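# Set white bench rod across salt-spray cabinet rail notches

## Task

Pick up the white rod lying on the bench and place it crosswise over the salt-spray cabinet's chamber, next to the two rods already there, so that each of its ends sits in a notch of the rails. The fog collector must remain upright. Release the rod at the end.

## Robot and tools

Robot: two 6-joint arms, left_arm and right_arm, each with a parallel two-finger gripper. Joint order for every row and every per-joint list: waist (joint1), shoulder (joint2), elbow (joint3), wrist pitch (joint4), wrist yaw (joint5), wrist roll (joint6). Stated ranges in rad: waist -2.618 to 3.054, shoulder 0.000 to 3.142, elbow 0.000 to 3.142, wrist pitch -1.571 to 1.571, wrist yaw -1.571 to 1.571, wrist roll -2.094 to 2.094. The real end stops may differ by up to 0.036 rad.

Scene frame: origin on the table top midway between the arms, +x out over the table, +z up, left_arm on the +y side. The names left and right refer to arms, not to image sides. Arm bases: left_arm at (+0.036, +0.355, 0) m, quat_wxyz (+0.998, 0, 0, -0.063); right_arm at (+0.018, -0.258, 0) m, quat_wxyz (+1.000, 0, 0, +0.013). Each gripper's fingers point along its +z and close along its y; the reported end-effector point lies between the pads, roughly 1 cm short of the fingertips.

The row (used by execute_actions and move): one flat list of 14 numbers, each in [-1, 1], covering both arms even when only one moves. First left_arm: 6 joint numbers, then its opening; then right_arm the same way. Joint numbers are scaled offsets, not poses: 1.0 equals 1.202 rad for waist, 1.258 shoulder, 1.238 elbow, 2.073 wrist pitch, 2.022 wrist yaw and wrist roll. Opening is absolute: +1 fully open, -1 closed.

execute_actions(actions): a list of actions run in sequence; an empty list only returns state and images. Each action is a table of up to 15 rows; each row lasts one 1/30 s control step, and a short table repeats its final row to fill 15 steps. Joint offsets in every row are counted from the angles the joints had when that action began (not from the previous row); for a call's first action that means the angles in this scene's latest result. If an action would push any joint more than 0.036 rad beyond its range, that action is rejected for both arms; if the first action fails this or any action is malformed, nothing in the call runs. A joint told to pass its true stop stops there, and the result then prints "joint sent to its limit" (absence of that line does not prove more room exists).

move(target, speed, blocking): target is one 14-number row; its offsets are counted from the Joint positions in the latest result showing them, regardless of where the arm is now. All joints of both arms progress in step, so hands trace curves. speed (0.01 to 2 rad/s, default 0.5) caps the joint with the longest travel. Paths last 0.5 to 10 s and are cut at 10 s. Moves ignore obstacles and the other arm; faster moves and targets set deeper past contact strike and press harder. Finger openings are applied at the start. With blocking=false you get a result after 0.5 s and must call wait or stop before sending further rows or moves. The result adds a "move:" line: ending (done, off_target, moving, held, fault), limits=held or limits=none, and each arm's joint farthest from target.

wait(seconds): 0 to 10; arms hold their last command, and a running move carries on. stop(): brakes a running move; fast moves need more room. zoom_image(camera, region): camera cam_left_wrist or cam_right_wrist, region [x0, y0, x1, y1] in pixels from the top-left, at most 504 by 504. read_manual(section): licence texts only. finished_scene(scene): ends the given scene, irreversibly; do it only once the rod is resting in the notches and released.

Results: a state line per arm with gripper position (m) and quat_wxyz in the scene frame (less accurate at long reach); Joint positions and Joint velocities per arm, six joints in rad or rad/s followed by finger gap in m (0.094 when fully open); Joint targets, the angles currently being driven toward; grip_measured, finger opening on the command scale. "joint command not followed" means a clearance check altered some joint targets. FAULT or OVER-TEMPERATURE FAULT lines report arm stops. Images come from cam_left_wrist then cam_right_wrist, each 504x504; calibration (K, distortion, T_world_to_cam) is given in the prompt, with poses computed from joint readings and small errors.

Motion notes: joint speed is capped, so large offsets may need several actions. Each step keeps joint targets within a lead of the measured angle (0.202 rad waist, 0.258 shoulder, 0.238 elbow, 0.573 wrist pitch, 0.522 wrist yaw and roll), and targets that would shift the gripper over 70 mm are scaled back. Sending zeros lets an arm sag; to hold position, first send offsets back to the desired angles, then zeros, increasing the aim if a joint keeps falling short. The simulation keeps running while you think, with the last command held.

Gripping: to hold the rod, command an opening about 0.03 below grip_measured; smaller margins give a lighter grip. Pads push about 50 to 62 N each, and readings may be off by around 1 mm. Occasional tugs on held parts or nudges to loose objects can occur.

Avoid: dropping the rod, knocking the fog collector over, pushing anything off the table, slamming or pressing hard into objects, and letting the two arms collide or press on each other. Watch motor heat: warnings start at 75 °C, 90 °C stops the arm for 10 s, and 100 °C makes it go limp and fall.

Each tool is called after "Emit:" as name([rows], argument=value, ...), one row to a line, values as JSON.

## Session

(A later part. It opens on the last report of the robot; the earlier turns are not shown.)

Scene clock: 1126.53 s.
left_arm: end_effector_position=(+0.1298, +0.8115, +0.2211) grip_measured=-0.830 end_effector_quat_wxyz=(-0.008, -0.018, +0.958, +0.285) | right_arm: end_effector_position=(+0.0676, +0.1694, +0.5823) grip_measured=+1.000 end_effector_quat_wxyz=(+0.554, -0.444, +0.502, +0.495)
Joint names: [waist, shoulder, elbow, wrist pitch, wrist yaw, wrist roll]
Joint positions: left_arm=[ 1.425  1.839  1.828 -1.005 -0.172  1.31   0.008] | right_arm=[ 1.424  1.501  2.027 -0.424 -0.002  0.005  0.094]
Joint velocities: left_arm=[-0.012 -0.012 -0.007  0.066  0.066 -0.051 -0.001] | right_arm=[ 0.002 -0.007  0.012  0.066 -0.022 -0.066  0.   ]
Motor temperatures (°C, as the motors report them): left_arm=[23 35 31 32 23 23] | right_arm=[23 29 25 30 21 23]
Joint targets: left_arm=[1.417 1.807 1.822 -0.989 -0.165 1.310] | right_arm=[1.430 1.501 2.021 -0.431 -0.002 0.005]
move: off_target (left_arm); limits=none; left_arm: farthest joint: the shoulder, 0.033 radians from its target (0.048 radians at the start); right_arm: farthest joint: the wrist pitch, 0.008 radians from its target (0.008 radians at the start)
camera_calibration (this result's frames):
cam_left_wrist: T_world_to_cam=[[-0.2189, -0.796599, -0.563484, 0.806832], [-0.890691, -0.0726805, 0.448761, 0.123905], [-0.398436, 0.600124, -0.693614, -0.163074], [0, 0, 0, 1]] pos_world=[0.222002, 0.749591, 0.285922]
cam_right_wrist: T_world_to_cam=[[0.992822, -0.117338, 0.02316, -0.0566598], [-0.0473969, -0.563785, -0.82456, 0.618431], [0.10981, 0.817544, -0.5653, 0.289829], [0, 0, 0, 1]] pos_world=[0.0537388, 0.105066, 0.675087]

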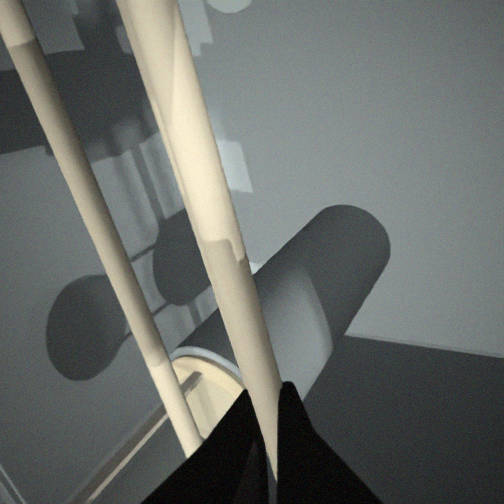

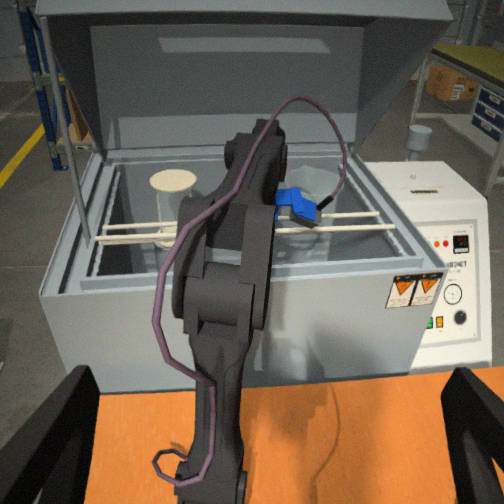

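Emit:
move(target=[0,-0.054,-0.0945,0.052,0.0114,-0.0084,-0.865, 0.005,0,-0.005,-0.004,0,0,1], speed=0.06)

Scene clock: 1180.70 s.
left_arm: end_effector_position=(+0.1305, +0.8094, +0.2050) grip_measured=-0.830 end_effector_quat_wxyz=(-0.003, -0.020, +0.957, +0.289) | right_arm: end_effector_position=(+0.0676, +0.1694, +0.5821) grip_measured=+1.000 end_effector_quat_wxyz=(+0.553, -0.444, +0.502, +0.495)
Joint names: [waist, shoulder, elbow, wrist pitch, wrist yaw, wrist roll]
Joint positions: left_arm=[ 1.425  1.808  1.717 -0.915 -0.165  1.307  0.008] | right_arm=[ 1.424  1.501  2.027 -0.424 -0.002  0.005  0.094]
Joint velocities: left_arm=[-0.012  0.007 -0.002 -0.022  0.051  0.051 -0.   ] | right_arm=[-0.002  0.002  0.007 -0.007  0.007 -0.022  0.   ]
Motor temperatures (°C, as the motors report them): left_arm=[23 40 31 32 23 23] | right_arm=[23 29 25 29 21 23]
Joint targets: left_arm=[1.425 1.772 1.711 -0.897 -0.150 1.294] | right_arm=[1.430 1.501 2.021 -0.432 -0.002 0.005]
move: off_target (left_arm); limits=none; left_arm: farthest joint: the shoulder, 0.037 radians from its target (0.068 radians at the start); right_arm: farthest joint: the wrist pitch, 0.008 radians from its target (0.009 radians at the start)
camera_calibration (this result's frames):
cam_left_wrist: T_world_to_cam=[[-0.213125, -0.791079, -0.573387, 0.793001], [-0.895655, -0.0762845, 0.438158, 0.13739], [-0.390358, 0.606939, -0.692276, -0.179561], [0, 0, 0, 1]] pos_world=[0.22197, 0.74679, 0.270192]
cam_right_wrist: T_world_to_cam=[[0.992824, -0.117321, 0.0231584, -0.0566577], [-0.0474721, -0.56441, -0.824129, 0.618146], [0.109758, 0.817115, -0.565929, 0.290149], [0, 0, 0, 1]] pos_world=[0.0537495, 0.105155, 0.674948]

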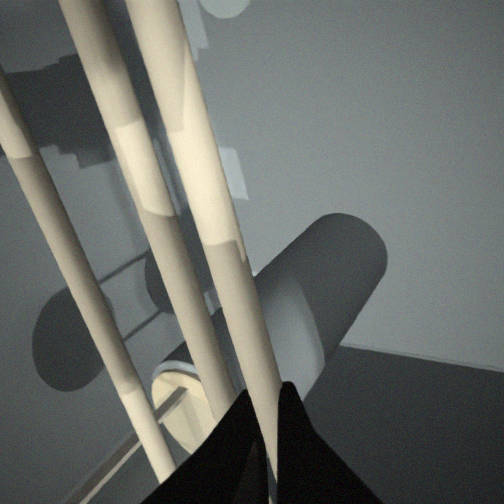

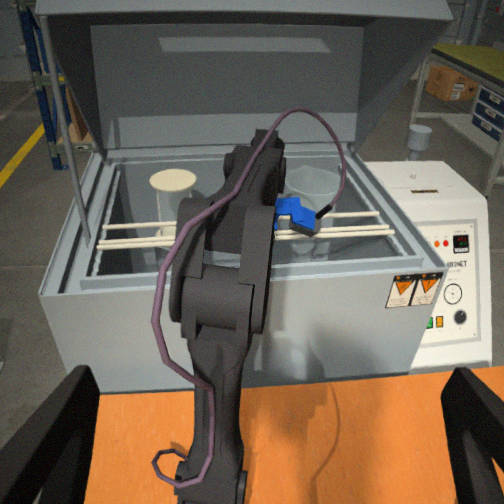

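Emit:
zoom_image(camera="cam_right_wrist", region=[60,190,160,290])

Emit:
zoom_image(camera="cam_right_wrist", region=[340,180,440,280])

Region (60, 190, 160, 290) of cam_right_wrist's 504x504 image, scaled by 5.040, with more detail than that image has.

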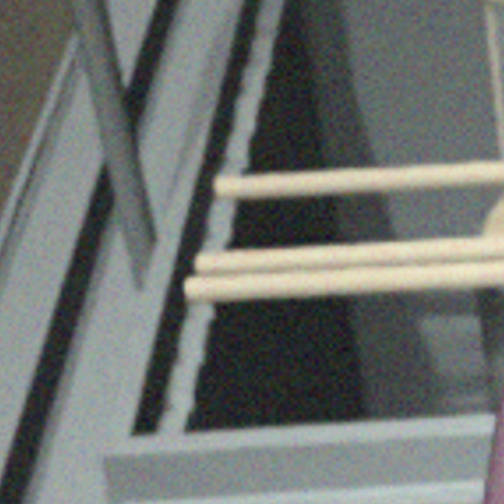

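Region (340, 180, 440, 280) of cam_right_wrist's 504x504 image, scaled by 5.040, with more detail than that image has.

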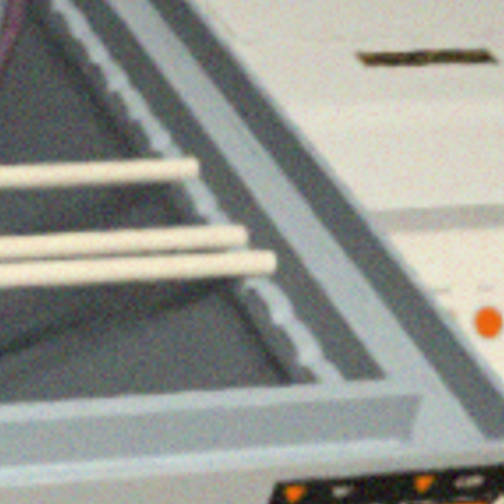

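Emit:
zoom_image(camera="cam_left_wrist", region=[60,200,310,400])

Region (60, 200, 310, 400) of cam_left_wrist's 504x504 image, scaled by 2.016, with more detail than that image has; it fills the top 403 rows of this view, and the rest is white.

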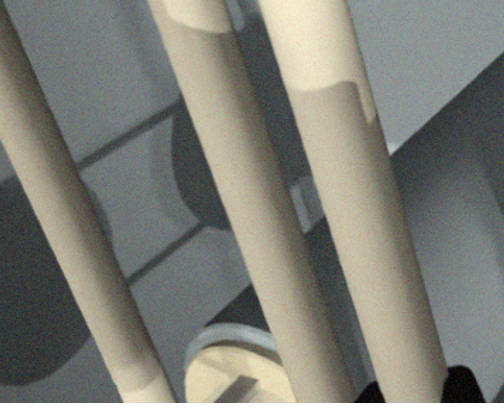

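Emit:
move(target=[0,-0.0358,-0.0315,0.0227,0.005,-0.0064,-0.865, 0.005,0,-0.005,-0.004,0,0,1], speed=0.05)

Emit:
zoom_image(camera="cam_right_wrist", region=[60,200,140,280])

Emit:
zoom_image(camera="cam_right_wrist", region=[350,195,430,275])

Scene clock: 1239.33 s.
left_arm: end_effector_position=(+0.1303, +0.8085, +0.2013) grip_measured=-0.831 end_effector_quat_wxyz=(-0.002, -0.020, +0.956, +0.292) | right_arm: end_effector_position=(+0.0676, +0.1694, +0.5820) grip_measured=+1.000 end_effector_quat_wxyz=(+0.553, -0.444, +0.502, +0.494)
Joint names: [waist, shoulder, elbow, wrist pitch, wrist yaw, wrist roll]
Joint positions: left_arm=[ 1.425  1.797  1.685 -0.888 -0.165  1.306  0.008] | right_arm=[ 1.424  1.501  2.027 -0.425 -0.002  0.005  0.094]
Joint velocities: left_arm=[-0.002 -0.022 -0.002  0.022 -0.11  -0.081 -0.001] | right_arm=[-0.002 -0.007 -0.027  0.037  0.007 -0.007  0.   ]
Motor temperatures (°C, as the motors report them): left_arm=[23 42 31 33 23 23] | right_arm=[23 28 25 29 21 23]
Joint targets: left_arm=[1.425 1.763 1.678 -0.867 -0.155 1.293] | right_arm=[1.430 1.501 2.021 -0.432 -0.002 0.005]
move: off_target (left_arm); limits=none; left_arm: farthest joint: the shoulder, 0.034 radians from its target (0.045 radians at the start); right_arm: farthest joint: the wrist pitch, 0.008 radians from its target (0.008 radians at the start)
camera_calibration (this result's frames):
cam_left_wrist: T_world_to_cam=[[-0.21181, -0.787756, -0.578426, 0.788354], [-0.896439, -0.0791415, 0.436043, 0.141567], [-0.389273, 0.610882, -0.689412, -0.185595], [0, 0, 0, 1]] pos_world=[0.22164, 0.745611, 0.266324]
cam_right_wrist: T_world_to_cam=[[0.992825, -0.117312, 0.0231576, -0.0566566], [-0.0475096, -0.564722, -0.823913, 0.618004], [0.109732, 0.816901, -0.566243, 0.290309], [0, 0, 0, 1]] pos_world=[0.0537549, 0.1052, 0.674878]

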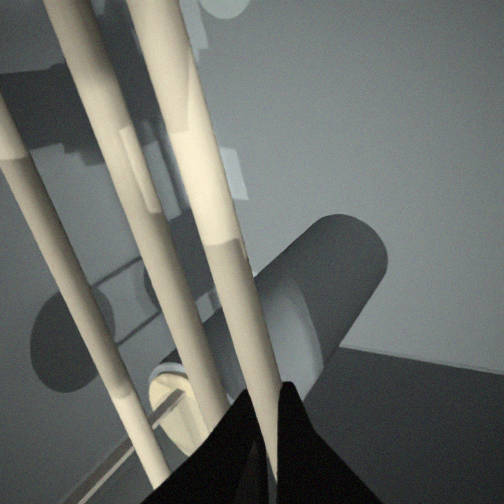

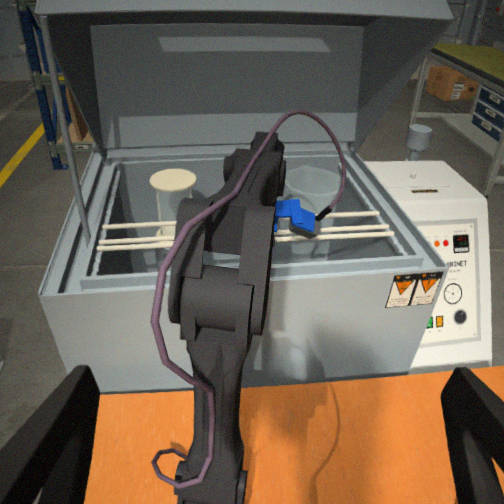

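Region (60, 200, 140, 280) of cam_right_wrist's 504x504 image, scaled by 6.300, with more detail than that image has.

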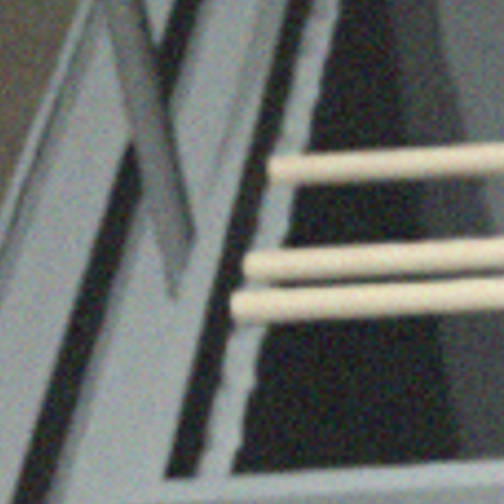

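Region (350, 195, 430, 275) of cam_right_wrist's 504x504 image, scaled by 6.300, with more detail than that image has.

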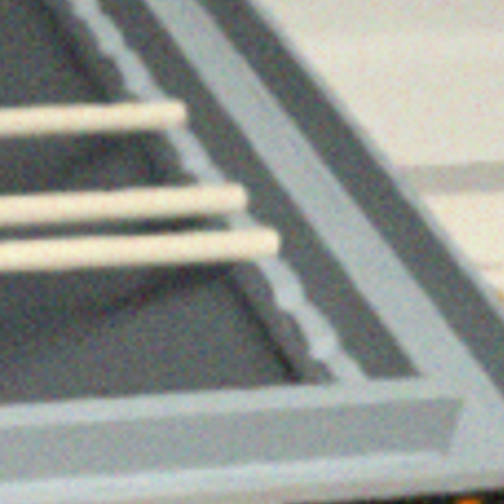

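Emit:
zoom_image(camera="cam_left_wrist", region=[0,60,250,160])

Emit:
zoom_image(camera="cam_left_wrist", region=[60,290,310,390])

Region (0, 60, 250, 160) of cam_left_wrist's 504x504 image, scaled by 2.016, with more detail than that image has; it fills the top 202 rows of this view, and the rest is white.

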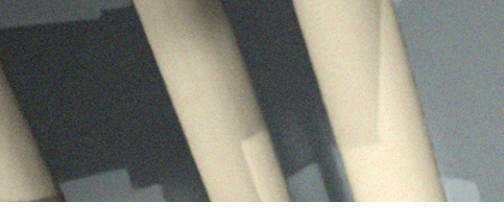

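Region (60, 290, 310, 390) of cam_left_wrist's 504x504 image, scaled by 2.016, with more detail than that image has; it fills the top 202 rows of this view, and the rest is white.

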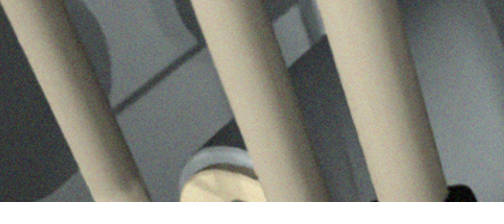

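Emit:
move(target=[0,-0.0282,-0.0153,0.015,0.005,-0.0114,-0.865, 0.005,0,-0.005,-0.004,0,0,1], speed=0.04)

Emit:
zoom_image(camera="cam_right_wrist", region=[60,200,140,280])

Emit:
zoom_image(camera="cam_right_wrist", region=[350,195,430,275])

Scene clock: 1289.17 s.
left_arm: end_effector_position=(+0.1303, +0.8085, +0.2012) grip_measured=-0.831 end_effector_quat_wxyz=(-0.001, -0.021, +0.955, +0.294) | right_arm: end_effector_position=(+0.0676, +0.1694, +0.5819) grip_measured=+1.000 end_effector_quat_wxyz=(+0.553, -0.444, +0.502, +0.494)
Joint names: [waist, shoulder, elbow, wrist pitch, wrist yaw, wrist roll]
Joint positions: left_arm=[ 1.425  1.792  1.676 -0.878 -0.165  1.304  0.008] | right_arm=[ 1.424  1.501  2.027 -0.425 -0.002  0.005  0.094]
Joint velocities: left_arm=[-0.012 -0.002  0.002 -0.051  0.007 -0.051  0.001] | right_arm=[-0.007  0.022  0.002 -0.037  0.022 -0.007  0.   ]
Motor temperatures (°C, as the motors report them): left_arm=[23 43 31 33 23 23] | right_arm=[23 28 24 29 21 23]
Joint targets: left_arm=[1.425 1.761 1.666 -0.857 -0.155 1.283] | right_arm=[1.430 1.501 2.021 -0.433 -0.002 0.005]
move: off_target (left_arm); limits=none; left_arm: farthest joint: the shoulder, 0.030 radians from its target (0.035 radians at the start); right_arm: farthest joint: the wrist pitch, 0.008 radians from its target (0.008 radians at the start)
camera_calibration (this result's frames):
cam_left_wrist: T_world_to_cam=[[-0.20837, -0.78521, -0.583119, 0.786687], [-0.897532, -0.0833779, 0.432995, 0.145801], [-0.388611, 0.613591, -0.687377, -0.188366], [0, 0, 0, 1]] pos_world=[0.221582, 0.745451, 0.266123]
cam_right_wrist: T_world_to_cam=[[0.992827, -0.117294, 0.0231559, -0.0566544], [-0.0475847, -0.565346, -0.82348, 0.617718], [0.109681, 0.816472, -0.566872, 0.290628], [0, 0, 0, 1]] pos_world=[0.0537656, 0.105289, 0.67474]

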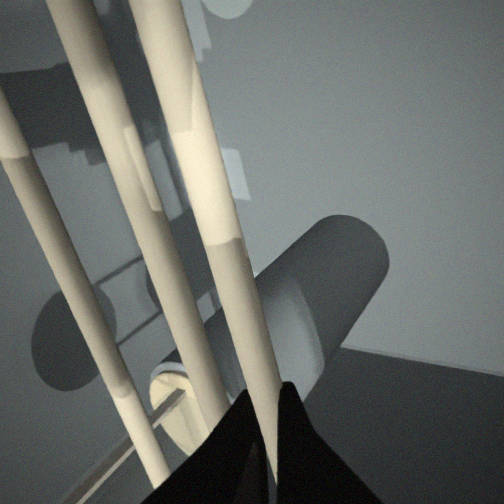

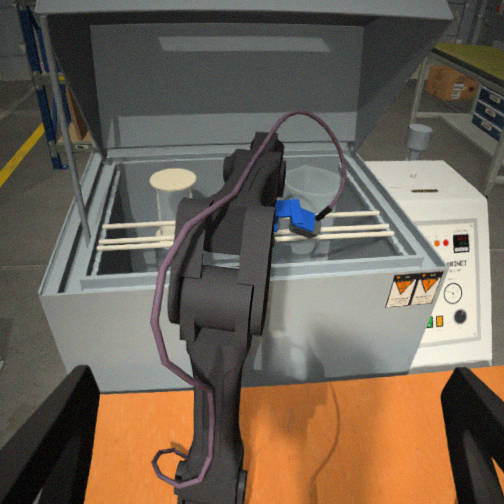

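Region (60, 200, 140, 280) of cam_right_wrist's 504x504 image, scaled by 6.300, with more detail than that image has.

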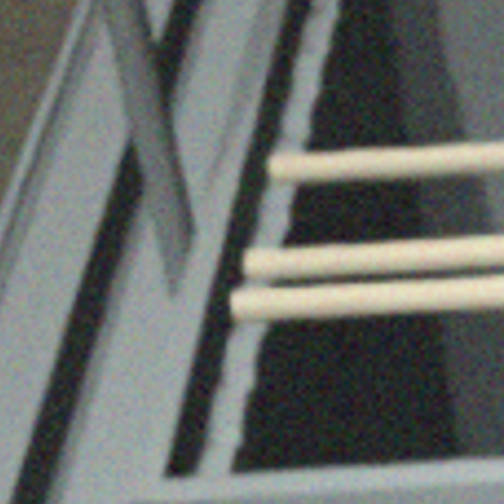

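Region (350, 195, 430, 275) of cam_right_wrist's 504x504 image, scaled by 6.300, with more detail than that image has.

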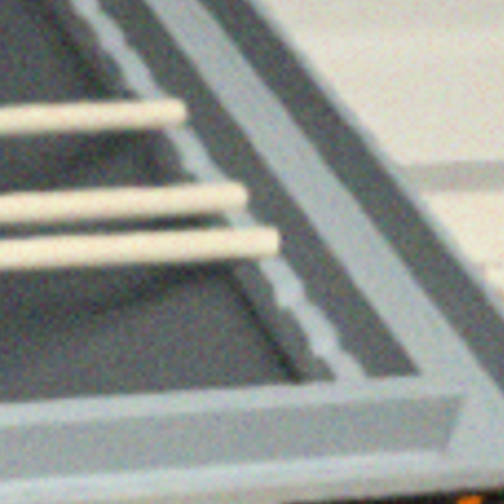

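Emit:
move(target=[0,-0.0326,-0.0178,0.011,0.005,-0.0104,-0.865, 0.005,0,-0.005,-0.004,0,0,1], speed=0.04)

Emit:
zoom_image(camera="cam_right_wrist", region=[60,200,140,280])

Emit:
zoom_image(camera="cam_right_wrist", region=[350,195,430,275])

Scene clock: 1315.50 s.
left_arm: end_effector_position=(+0.1299, +0.8071, +0.1999) grip_measured=-0.831 end_effector_quat_wxyz=(-0.000, -0.024, +0.955, +0.294) | right_arm: end_effector_position=(+0.0676, +0.1695, +0.5818) grip_measured=+1.000 end_effector_quat_wxyz=(+0.553, -0.444, +0.502, +0.494)
Joint names: [waist, shoulder, elbow, wrist pitch, wrist yaw, wrist roll]
Joint positions: left_arm=[ 1.425  1.785  1.662 -0.871 -0.165  1.299  0.008] | right_arm=[ 1.424  1.501  2.027 -0.426 -0.002  0.005  0.094]
Joint velocities: left_arm=[-0.032 -0.002 -0.002  0.037  0.037 -0.007  0.   ] | right_arm=[-0.002  0.002  0.002 -0.007  0.037  0.007  0.   ]
Motor temperatures (°C, as the motors report them): left_arm=[23 43 31 33 23 23] | right_arm=[23 28 24 29 21 23]
Joint targets: left_arm=[1.425 1.751 1.654 -0.855 -0.155 1.282] | right_arm=[1.430 1.501 2.021 -0.434 -0.002 0.005]
move: off_target (left_arm); limits=none; left_arm: farthest joint: the shoulder, 0.034 radians from its target (0.041 radians at the start); right_arm: farthest joint: the elbow, 0.007 radians from its target (0.007 radians at the start)
camera_calibration (this result's frames):
cam_left_wrist: T_world_to_cam=[[-0.203462, -0.785799, -0.584058, 0.784764], [-0.89843, -0.087248, 0.430361, 0.149645], [-0.389135, 0.612297, -0.688234, -0.187238], [0, 0, 0, 1]] pos_world=[0.221254, 0.744368, 0.265082]
cam_right_wrist: T_world_to_cam=[[0.992828, -0.117286, 0.0231551, -0.0566533], [-0.0476223, -0.565657, -0.823264, 0.617575], [0.109655, 0.816257, -0.567186, 0.290788], [0, 0, 0, 1]] pos_world=[0.053771, 0.105334, 0.67467]

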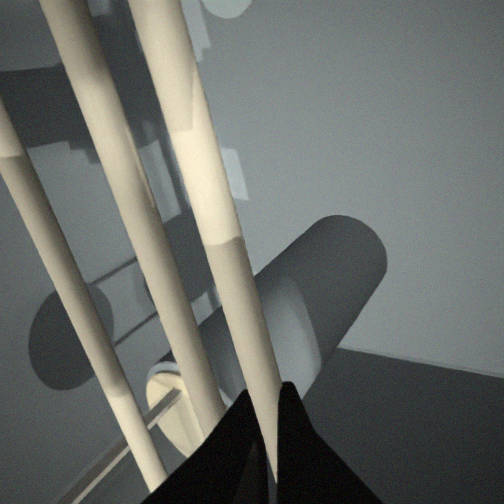

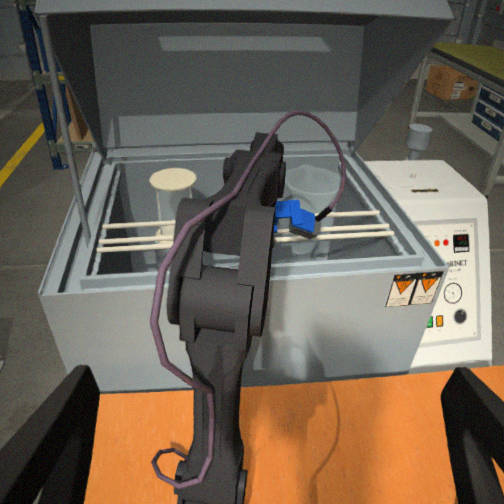

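Region (60, 200, 140, 280) of cam_right_wrist's 504x504 image, scaled by 6.300, with more detail than that image has.

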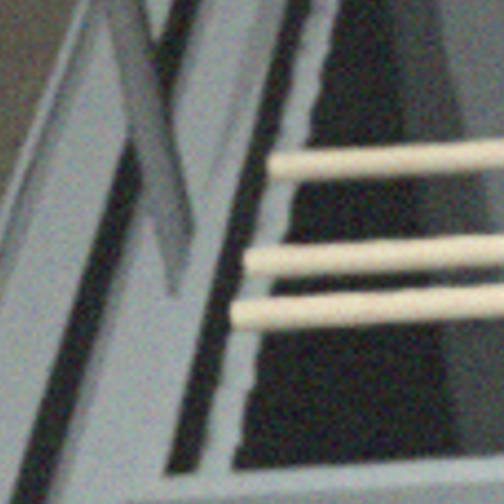

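Region (350, 195, 430, 275) of cam_right_wrist's 504x504 image, scaled by 6.300, with more detail than that image has.

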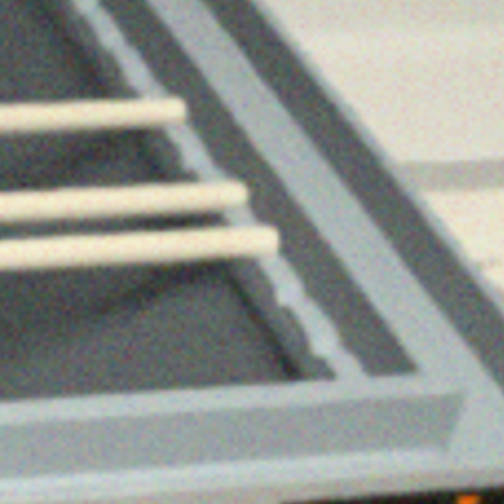

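Emit:
move(target=[0,-0.0095,0.008,0.004,0,0,-0.68, 0.005,0,-0.005,-0.004,0,0,1], speed=0.05)

Emit:
zoom_image(camera="cam_right_wrist", region=[60,200,140,280])

Emit:
zoom_image(camera="cam_right_wrist", region=[350,195,430,275])

Scene clock: 1327.40 s.
left_arm: end_effector_position=(+0.1300, +0.8075, +0.2001) grip_measured=-0.682 end_effector_quat_wxyz=(+0.000, -0.024, +0.955, +0.295) | right_arm: end_effector_position=(+0.0676, +0.1695, +0.5816) grip_measured=+1.000 end_effector_quat_wxyz=(+0.553, -0.445, +0.503, +0.494)
Joint names: [waist, shoulder, elbow, wrist pitch, wrist yaw, wrist roll]
Joint positions: left_arm=[ 1.425  1.785  1.662 -0.869 -0.165  1.299  0.015] | right_arm=[ 1.424  1.501  2.027 -0.427 -0.002  0.005  0.094]
Joint velocities: left_arm=[ 0.002 -0.007 -0.002 -0.022  0.022 -0.051 -0.   ] | right_arm=[ 0.002 -0.017  0.007  0.007 -0.051 -0.037  0.   ]
Motor temperatures (°C, as the motors report them): left_arm=[23 43 31 33 23 23] | right_arm=[23 28 24 29 21 23]
Joint targets: left_arm=[1.425 1.773 1.672 -0.862 -0.165 1.299] | right_arm=[1.430 1.501 2.021 -0.434 -0.002 0.005]
move: done; limits=none; left_arm: farthest joint: the shoulder, 0.012 radians from its target (0.012 radians at the start); right_arm: farthest joint: the wrist pitch, 0.008 radians from its target (0.008 radians at the start)
camera_calibration (this result's frames):
cam_left_wrist: T_world_to_cam=[[-0.203536, -0.784663, -0.585557, 0.784626], [-0.898586, -0.0877529, 0.429934, 0.150176], [-0.388738, 0.61368, -0.687226, -0.188623], [0, 0, 0, 1]] pos_world=[0.22132, 0.744599, 0.265251]
cam_right_wrist: T_world_to_cam=[[0.99283, -0.117268, 0.0231534, -0.0566511], [-0.0476973, -0.566281, -0.822831, 0.617289], [0.109603, 0.815827, -0.567814, 0.291107], [0, 0, 0, 1]] pos_world=[0.0537817, 0.105423, 0.674531]

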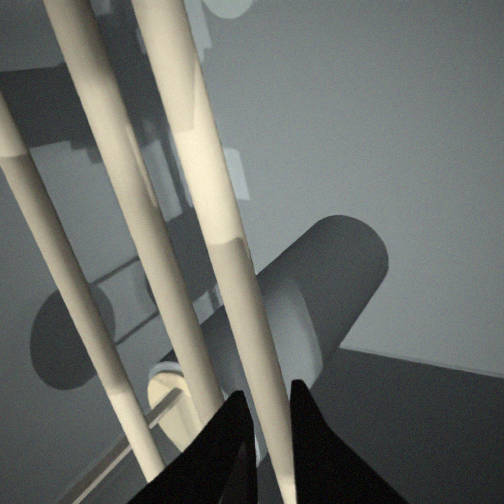

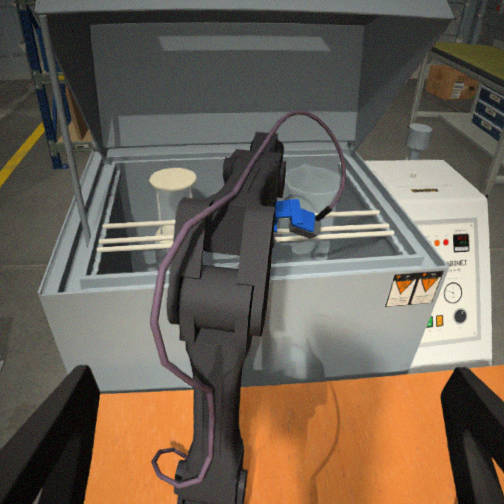

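Region (60, 200, 140, 280) of cam_right_wrist's 504x504 image, scaled by 6.300, with more detail than that image has.

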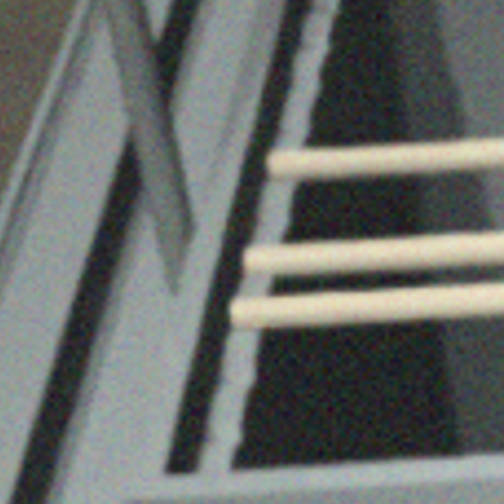

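Region (350, 195, 430, 275) of cam_right_wrist's 504x504 image, scaled by 6.300, with more detail than that image has.

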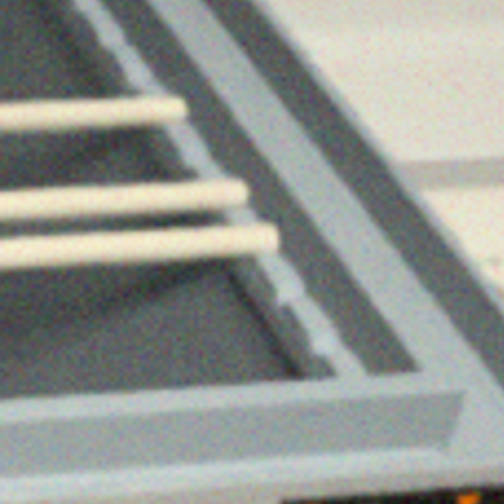

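Emit:
execute_actions([
  [[0,-0.0095,0.008,0,0,0,-0.57, 0.005,0,-0.005,-0.004,0,0,1]],
  [[0,-0.026,0.022,-0.004,0,0,-0.57,0,0,0,0,0,0,1],[0,-0.028,0.023,-0.006,0,0,-0.57,0,0,0,0,0,0,1],[0,-0.030,0.024,-0.008,0,0,-0.57,0,0,0,0,0,0,1],[0,-0.032,0.025,-0.010,0,0,-0.57,0,0,0,0,0,0,1],[0,-0.034,0.026,-0.012,0,0,-0.57,0,0,0,0,0,0,1],[0,-0.036,0.027,-0.014,0,0,-0.57,0,0,0,0,0,0,1],[0,-0.038,0.028,-0.016,0,0,-0.57,0,0,0,0,0,0,1],[0,-0.040,0.029,-0.018,0,0,-0.57,0,0,0,0,0,0,1],[0,-0.042,0.030,-0.020,0,0,-0.57,0,0,0,0,0,0,1],[0,-0.044,0.031,-0.022,0,0,-0.57,0,0,0,0,0,0,1],[0,-0.046,0.032,-0.024,0,0,-0.57,0,0,0,0,0,0,1],[0,-0.048,0.033,-0.026,0,0,-0.57,0,0,0,0,0,0,1],[0,-0.049,0.034,-0.027,0,0,-0.57,0,0,0,0,0,0,1],[0,-0.050,0.035,-0.028,0,0,-0.57,0,0,0,0,0,0,1]],
])

Scene clock: 1372.23 s.
left_arm: end_effector_position=(+0.1285, +0.8019, +0.2190) grip_measured=-0.572 end_effector_quat_wxyz=(+0.004, -0.025, +0.951, +0.307) | right_arm: end_effector_position=(+0.0676, +0.1695, +0.5815) grip_measured=+1.000 end_effector_quat_wxyz=(+0.553, -0.445, +0.503, +0.494)
Joint names: [waist, shoulder, elbow, wrist pitch, wrist yaw, wrist roll]
Joint positions: left_arm=[ 1.425  1.751  1.682 -0.898 -0.165  1.299  0.02 ] | right_arm=[ 1.424  1.501  2.027 -0.427 -0.002  0.005  0.094]
Joint velocities: left_arm=[ 0.002 -0.081  0.046 -0.095  0.007  0.022 -0.001] | right_arm=[-0.012 -0.002 -0.017 -0.007 -0.022  0.066  0.   ]
Motor temperatures (°C, as the motors report them): left_arm=[23 42 33 33 23 23] | right_arm=[23 28 24 29 21 23]
Joint targets: left_arm=[1.425 1.722 1.705 -0.927 -0.165 1.299] | right_arm=[1.424 1.501 2.027 -0.427 -0.002 0.005]
camera_calibration (this result's frames):
cam_left_wrist: T_world_to_cam=[[-0.199513, -0.770215, -0.605775, 0.783343], [-0.901461, -0.0980804, 0.421602, 0.150688], [-0.384139, 0.630198, -0.67475, -0.189457], [0, 0, 0, 1]] pos_world=[0.219348, 0.737518, 0.283164]
cam_right_wrist: T_world_to_cam=[[0.992831, -0.117259, 0.0231526, -0.05665], [-0.0477348, -0.566593, -0.822614, 0.617146], [0.109577, 0.815612, -0.568128, 0.291267], [0, 0, 0, 1]] pos_world=[0.0537871, 0.105467, 0.674462]

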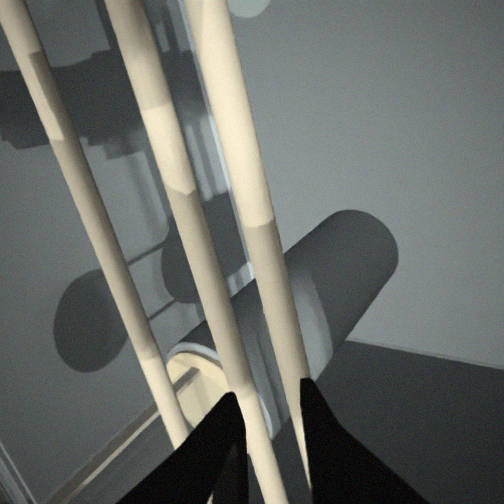

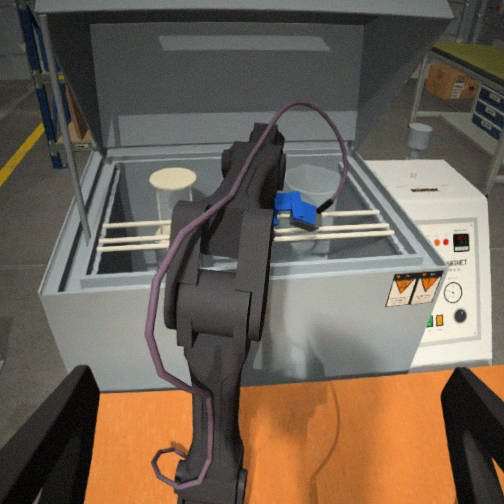

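Emit:
zoom_image(camera="cam_right_wrist", region=[60,200,140,280])

Emit:
zoom_image(camera="cam_right_wrist", region=[350,195,430,275])

Region (60, 200, 140, 280) of cam_right_wrist's 504x504 image, scaled by 6.300, with more detail than that image has.

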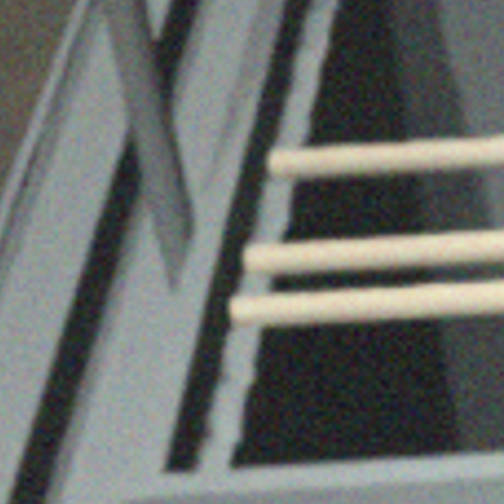

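Region (350, 195, 430, 275) of cam_right_wrist's 504x504 image, scaled by 6.300, with more detail than that image has.

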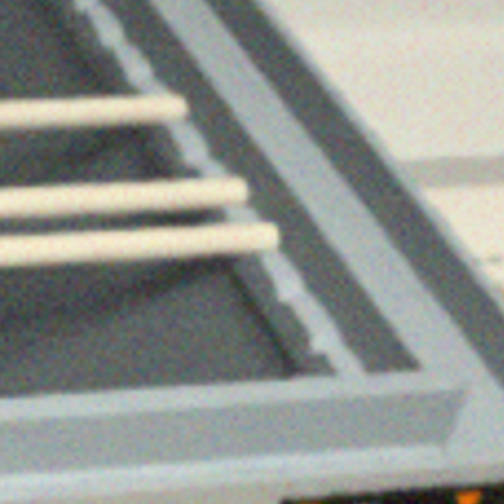

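Emit:
move(target=[0,-0.09,0.08,-0.05,0,0,-0.57, 0.005,0,-0.005,-0.004,0,0,1], speed=0.25)

Scene clock: 1386.50 s.
left_arm: end_effector_position=(+0.1233, +0.7834, +0.2845) grip_measured=-0.572 end_effector_quat_wxyz=(+0.018, -0.029, +0.935, +0.354) | right_arm: end_effector_position=(+0.0676, +0.1695, +0.5813) grip_measured=+1.000 end_effector_quat_wxyz=(+0.553, -0.445, +0.503, +0.494)
Joint names: [waist, shoulder, elbow, wrist pitch, wrist yaw, wrist roll]
Joint positions: left_arm=[ 1.425  1.647  1.769 -0.983 -0.165  1.299  0.02 ] | right_arm=[ 1.424  1.501  2.027 -0.428 -0.002  0.005  0.094]
Joint velocities: left_arm=[-0.012  0.007 -0.007  0.007 -0.007 -0.037  0.   ] | right_arm=[-0.007 -0.007 -0.007 -0.022 -0.037 -0.022  0.   ]
Motor temperatures (°C, as the motors report them): left_arm=[23 42 33 32 23 23] | right_arm=[23 28 24 29 21 23]
Joint targets: left_arm=[1.425 1.637 1.781 -1.002 -0.165 1.299] | right_arm=[1.430 1.501 2.021 -0.435 -0.002 0.005]
move: done; limits=none; left_arm: farthest joint: the wrist pitch, 0.018 radians from its target (0.093 radians at the start); right_arm: farthest joint: the wrist pitch, 0.008 radians from its target (0.008 radians at the start)
camera_calibration (this result's frames):
cam_left_wrist: T_world_to_cam=[[-0.18163, -0.704586, -0.685981, 0.776914], [-0.912788, -0.138712, 0.384157, 0.160452], [-0.365825, 0.69593, -0.617944, -0.205428], [0, 0, 0, 1]] pos_world=[0.212419, 0.712622, 0.344367]
cam_right_wrist: T_world_to_cam=[[0.992834, -0.117242, 0.0231509, -0.0566478], [-0.0478097, -0.567215, -0.822181, 0.61686], [0.109525, 0.815182, -0.568756, 0.291585], [0, 0, 0, 1]] pos_world=[0.0537978, 0.105556, 0.674323]

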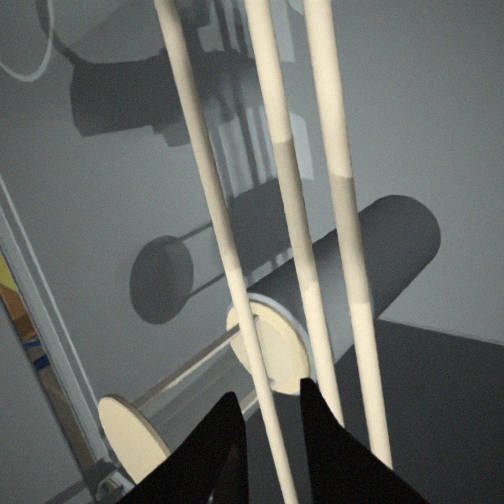

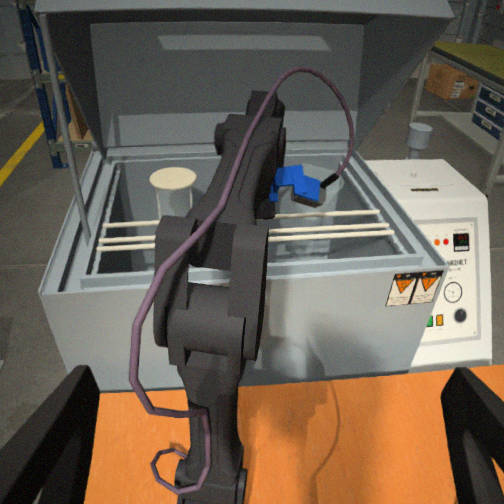

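Emit:
zoom_image(camera="cam_right_wrist", region=[80,215,130,265])

Emit:
zoom_image(camera="cam_right_wrist", region=[365,205,415,255])

Region (80, 215, 130, 265) of cam_right_wrist's 504x504 image, scaled by 10.080, with more detail than that image has.

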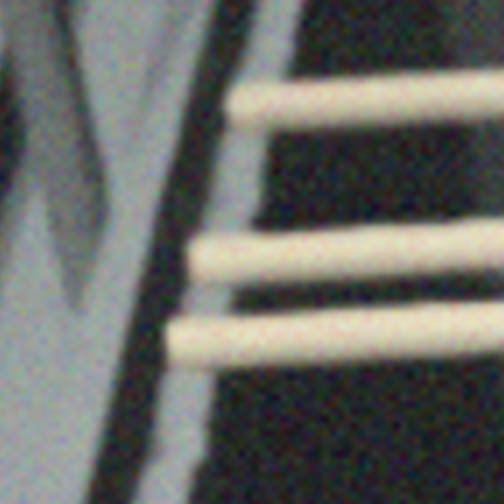

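Region (365, 205, 415, 255) of cam_right_wrist's 504x504 image, scaled by 10.080, with more detail than that image has.

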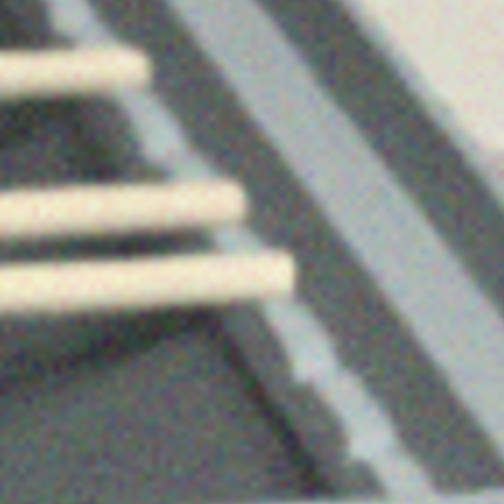

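Emit:
finished_scene(scene=1)

The scene is finished: the task was done.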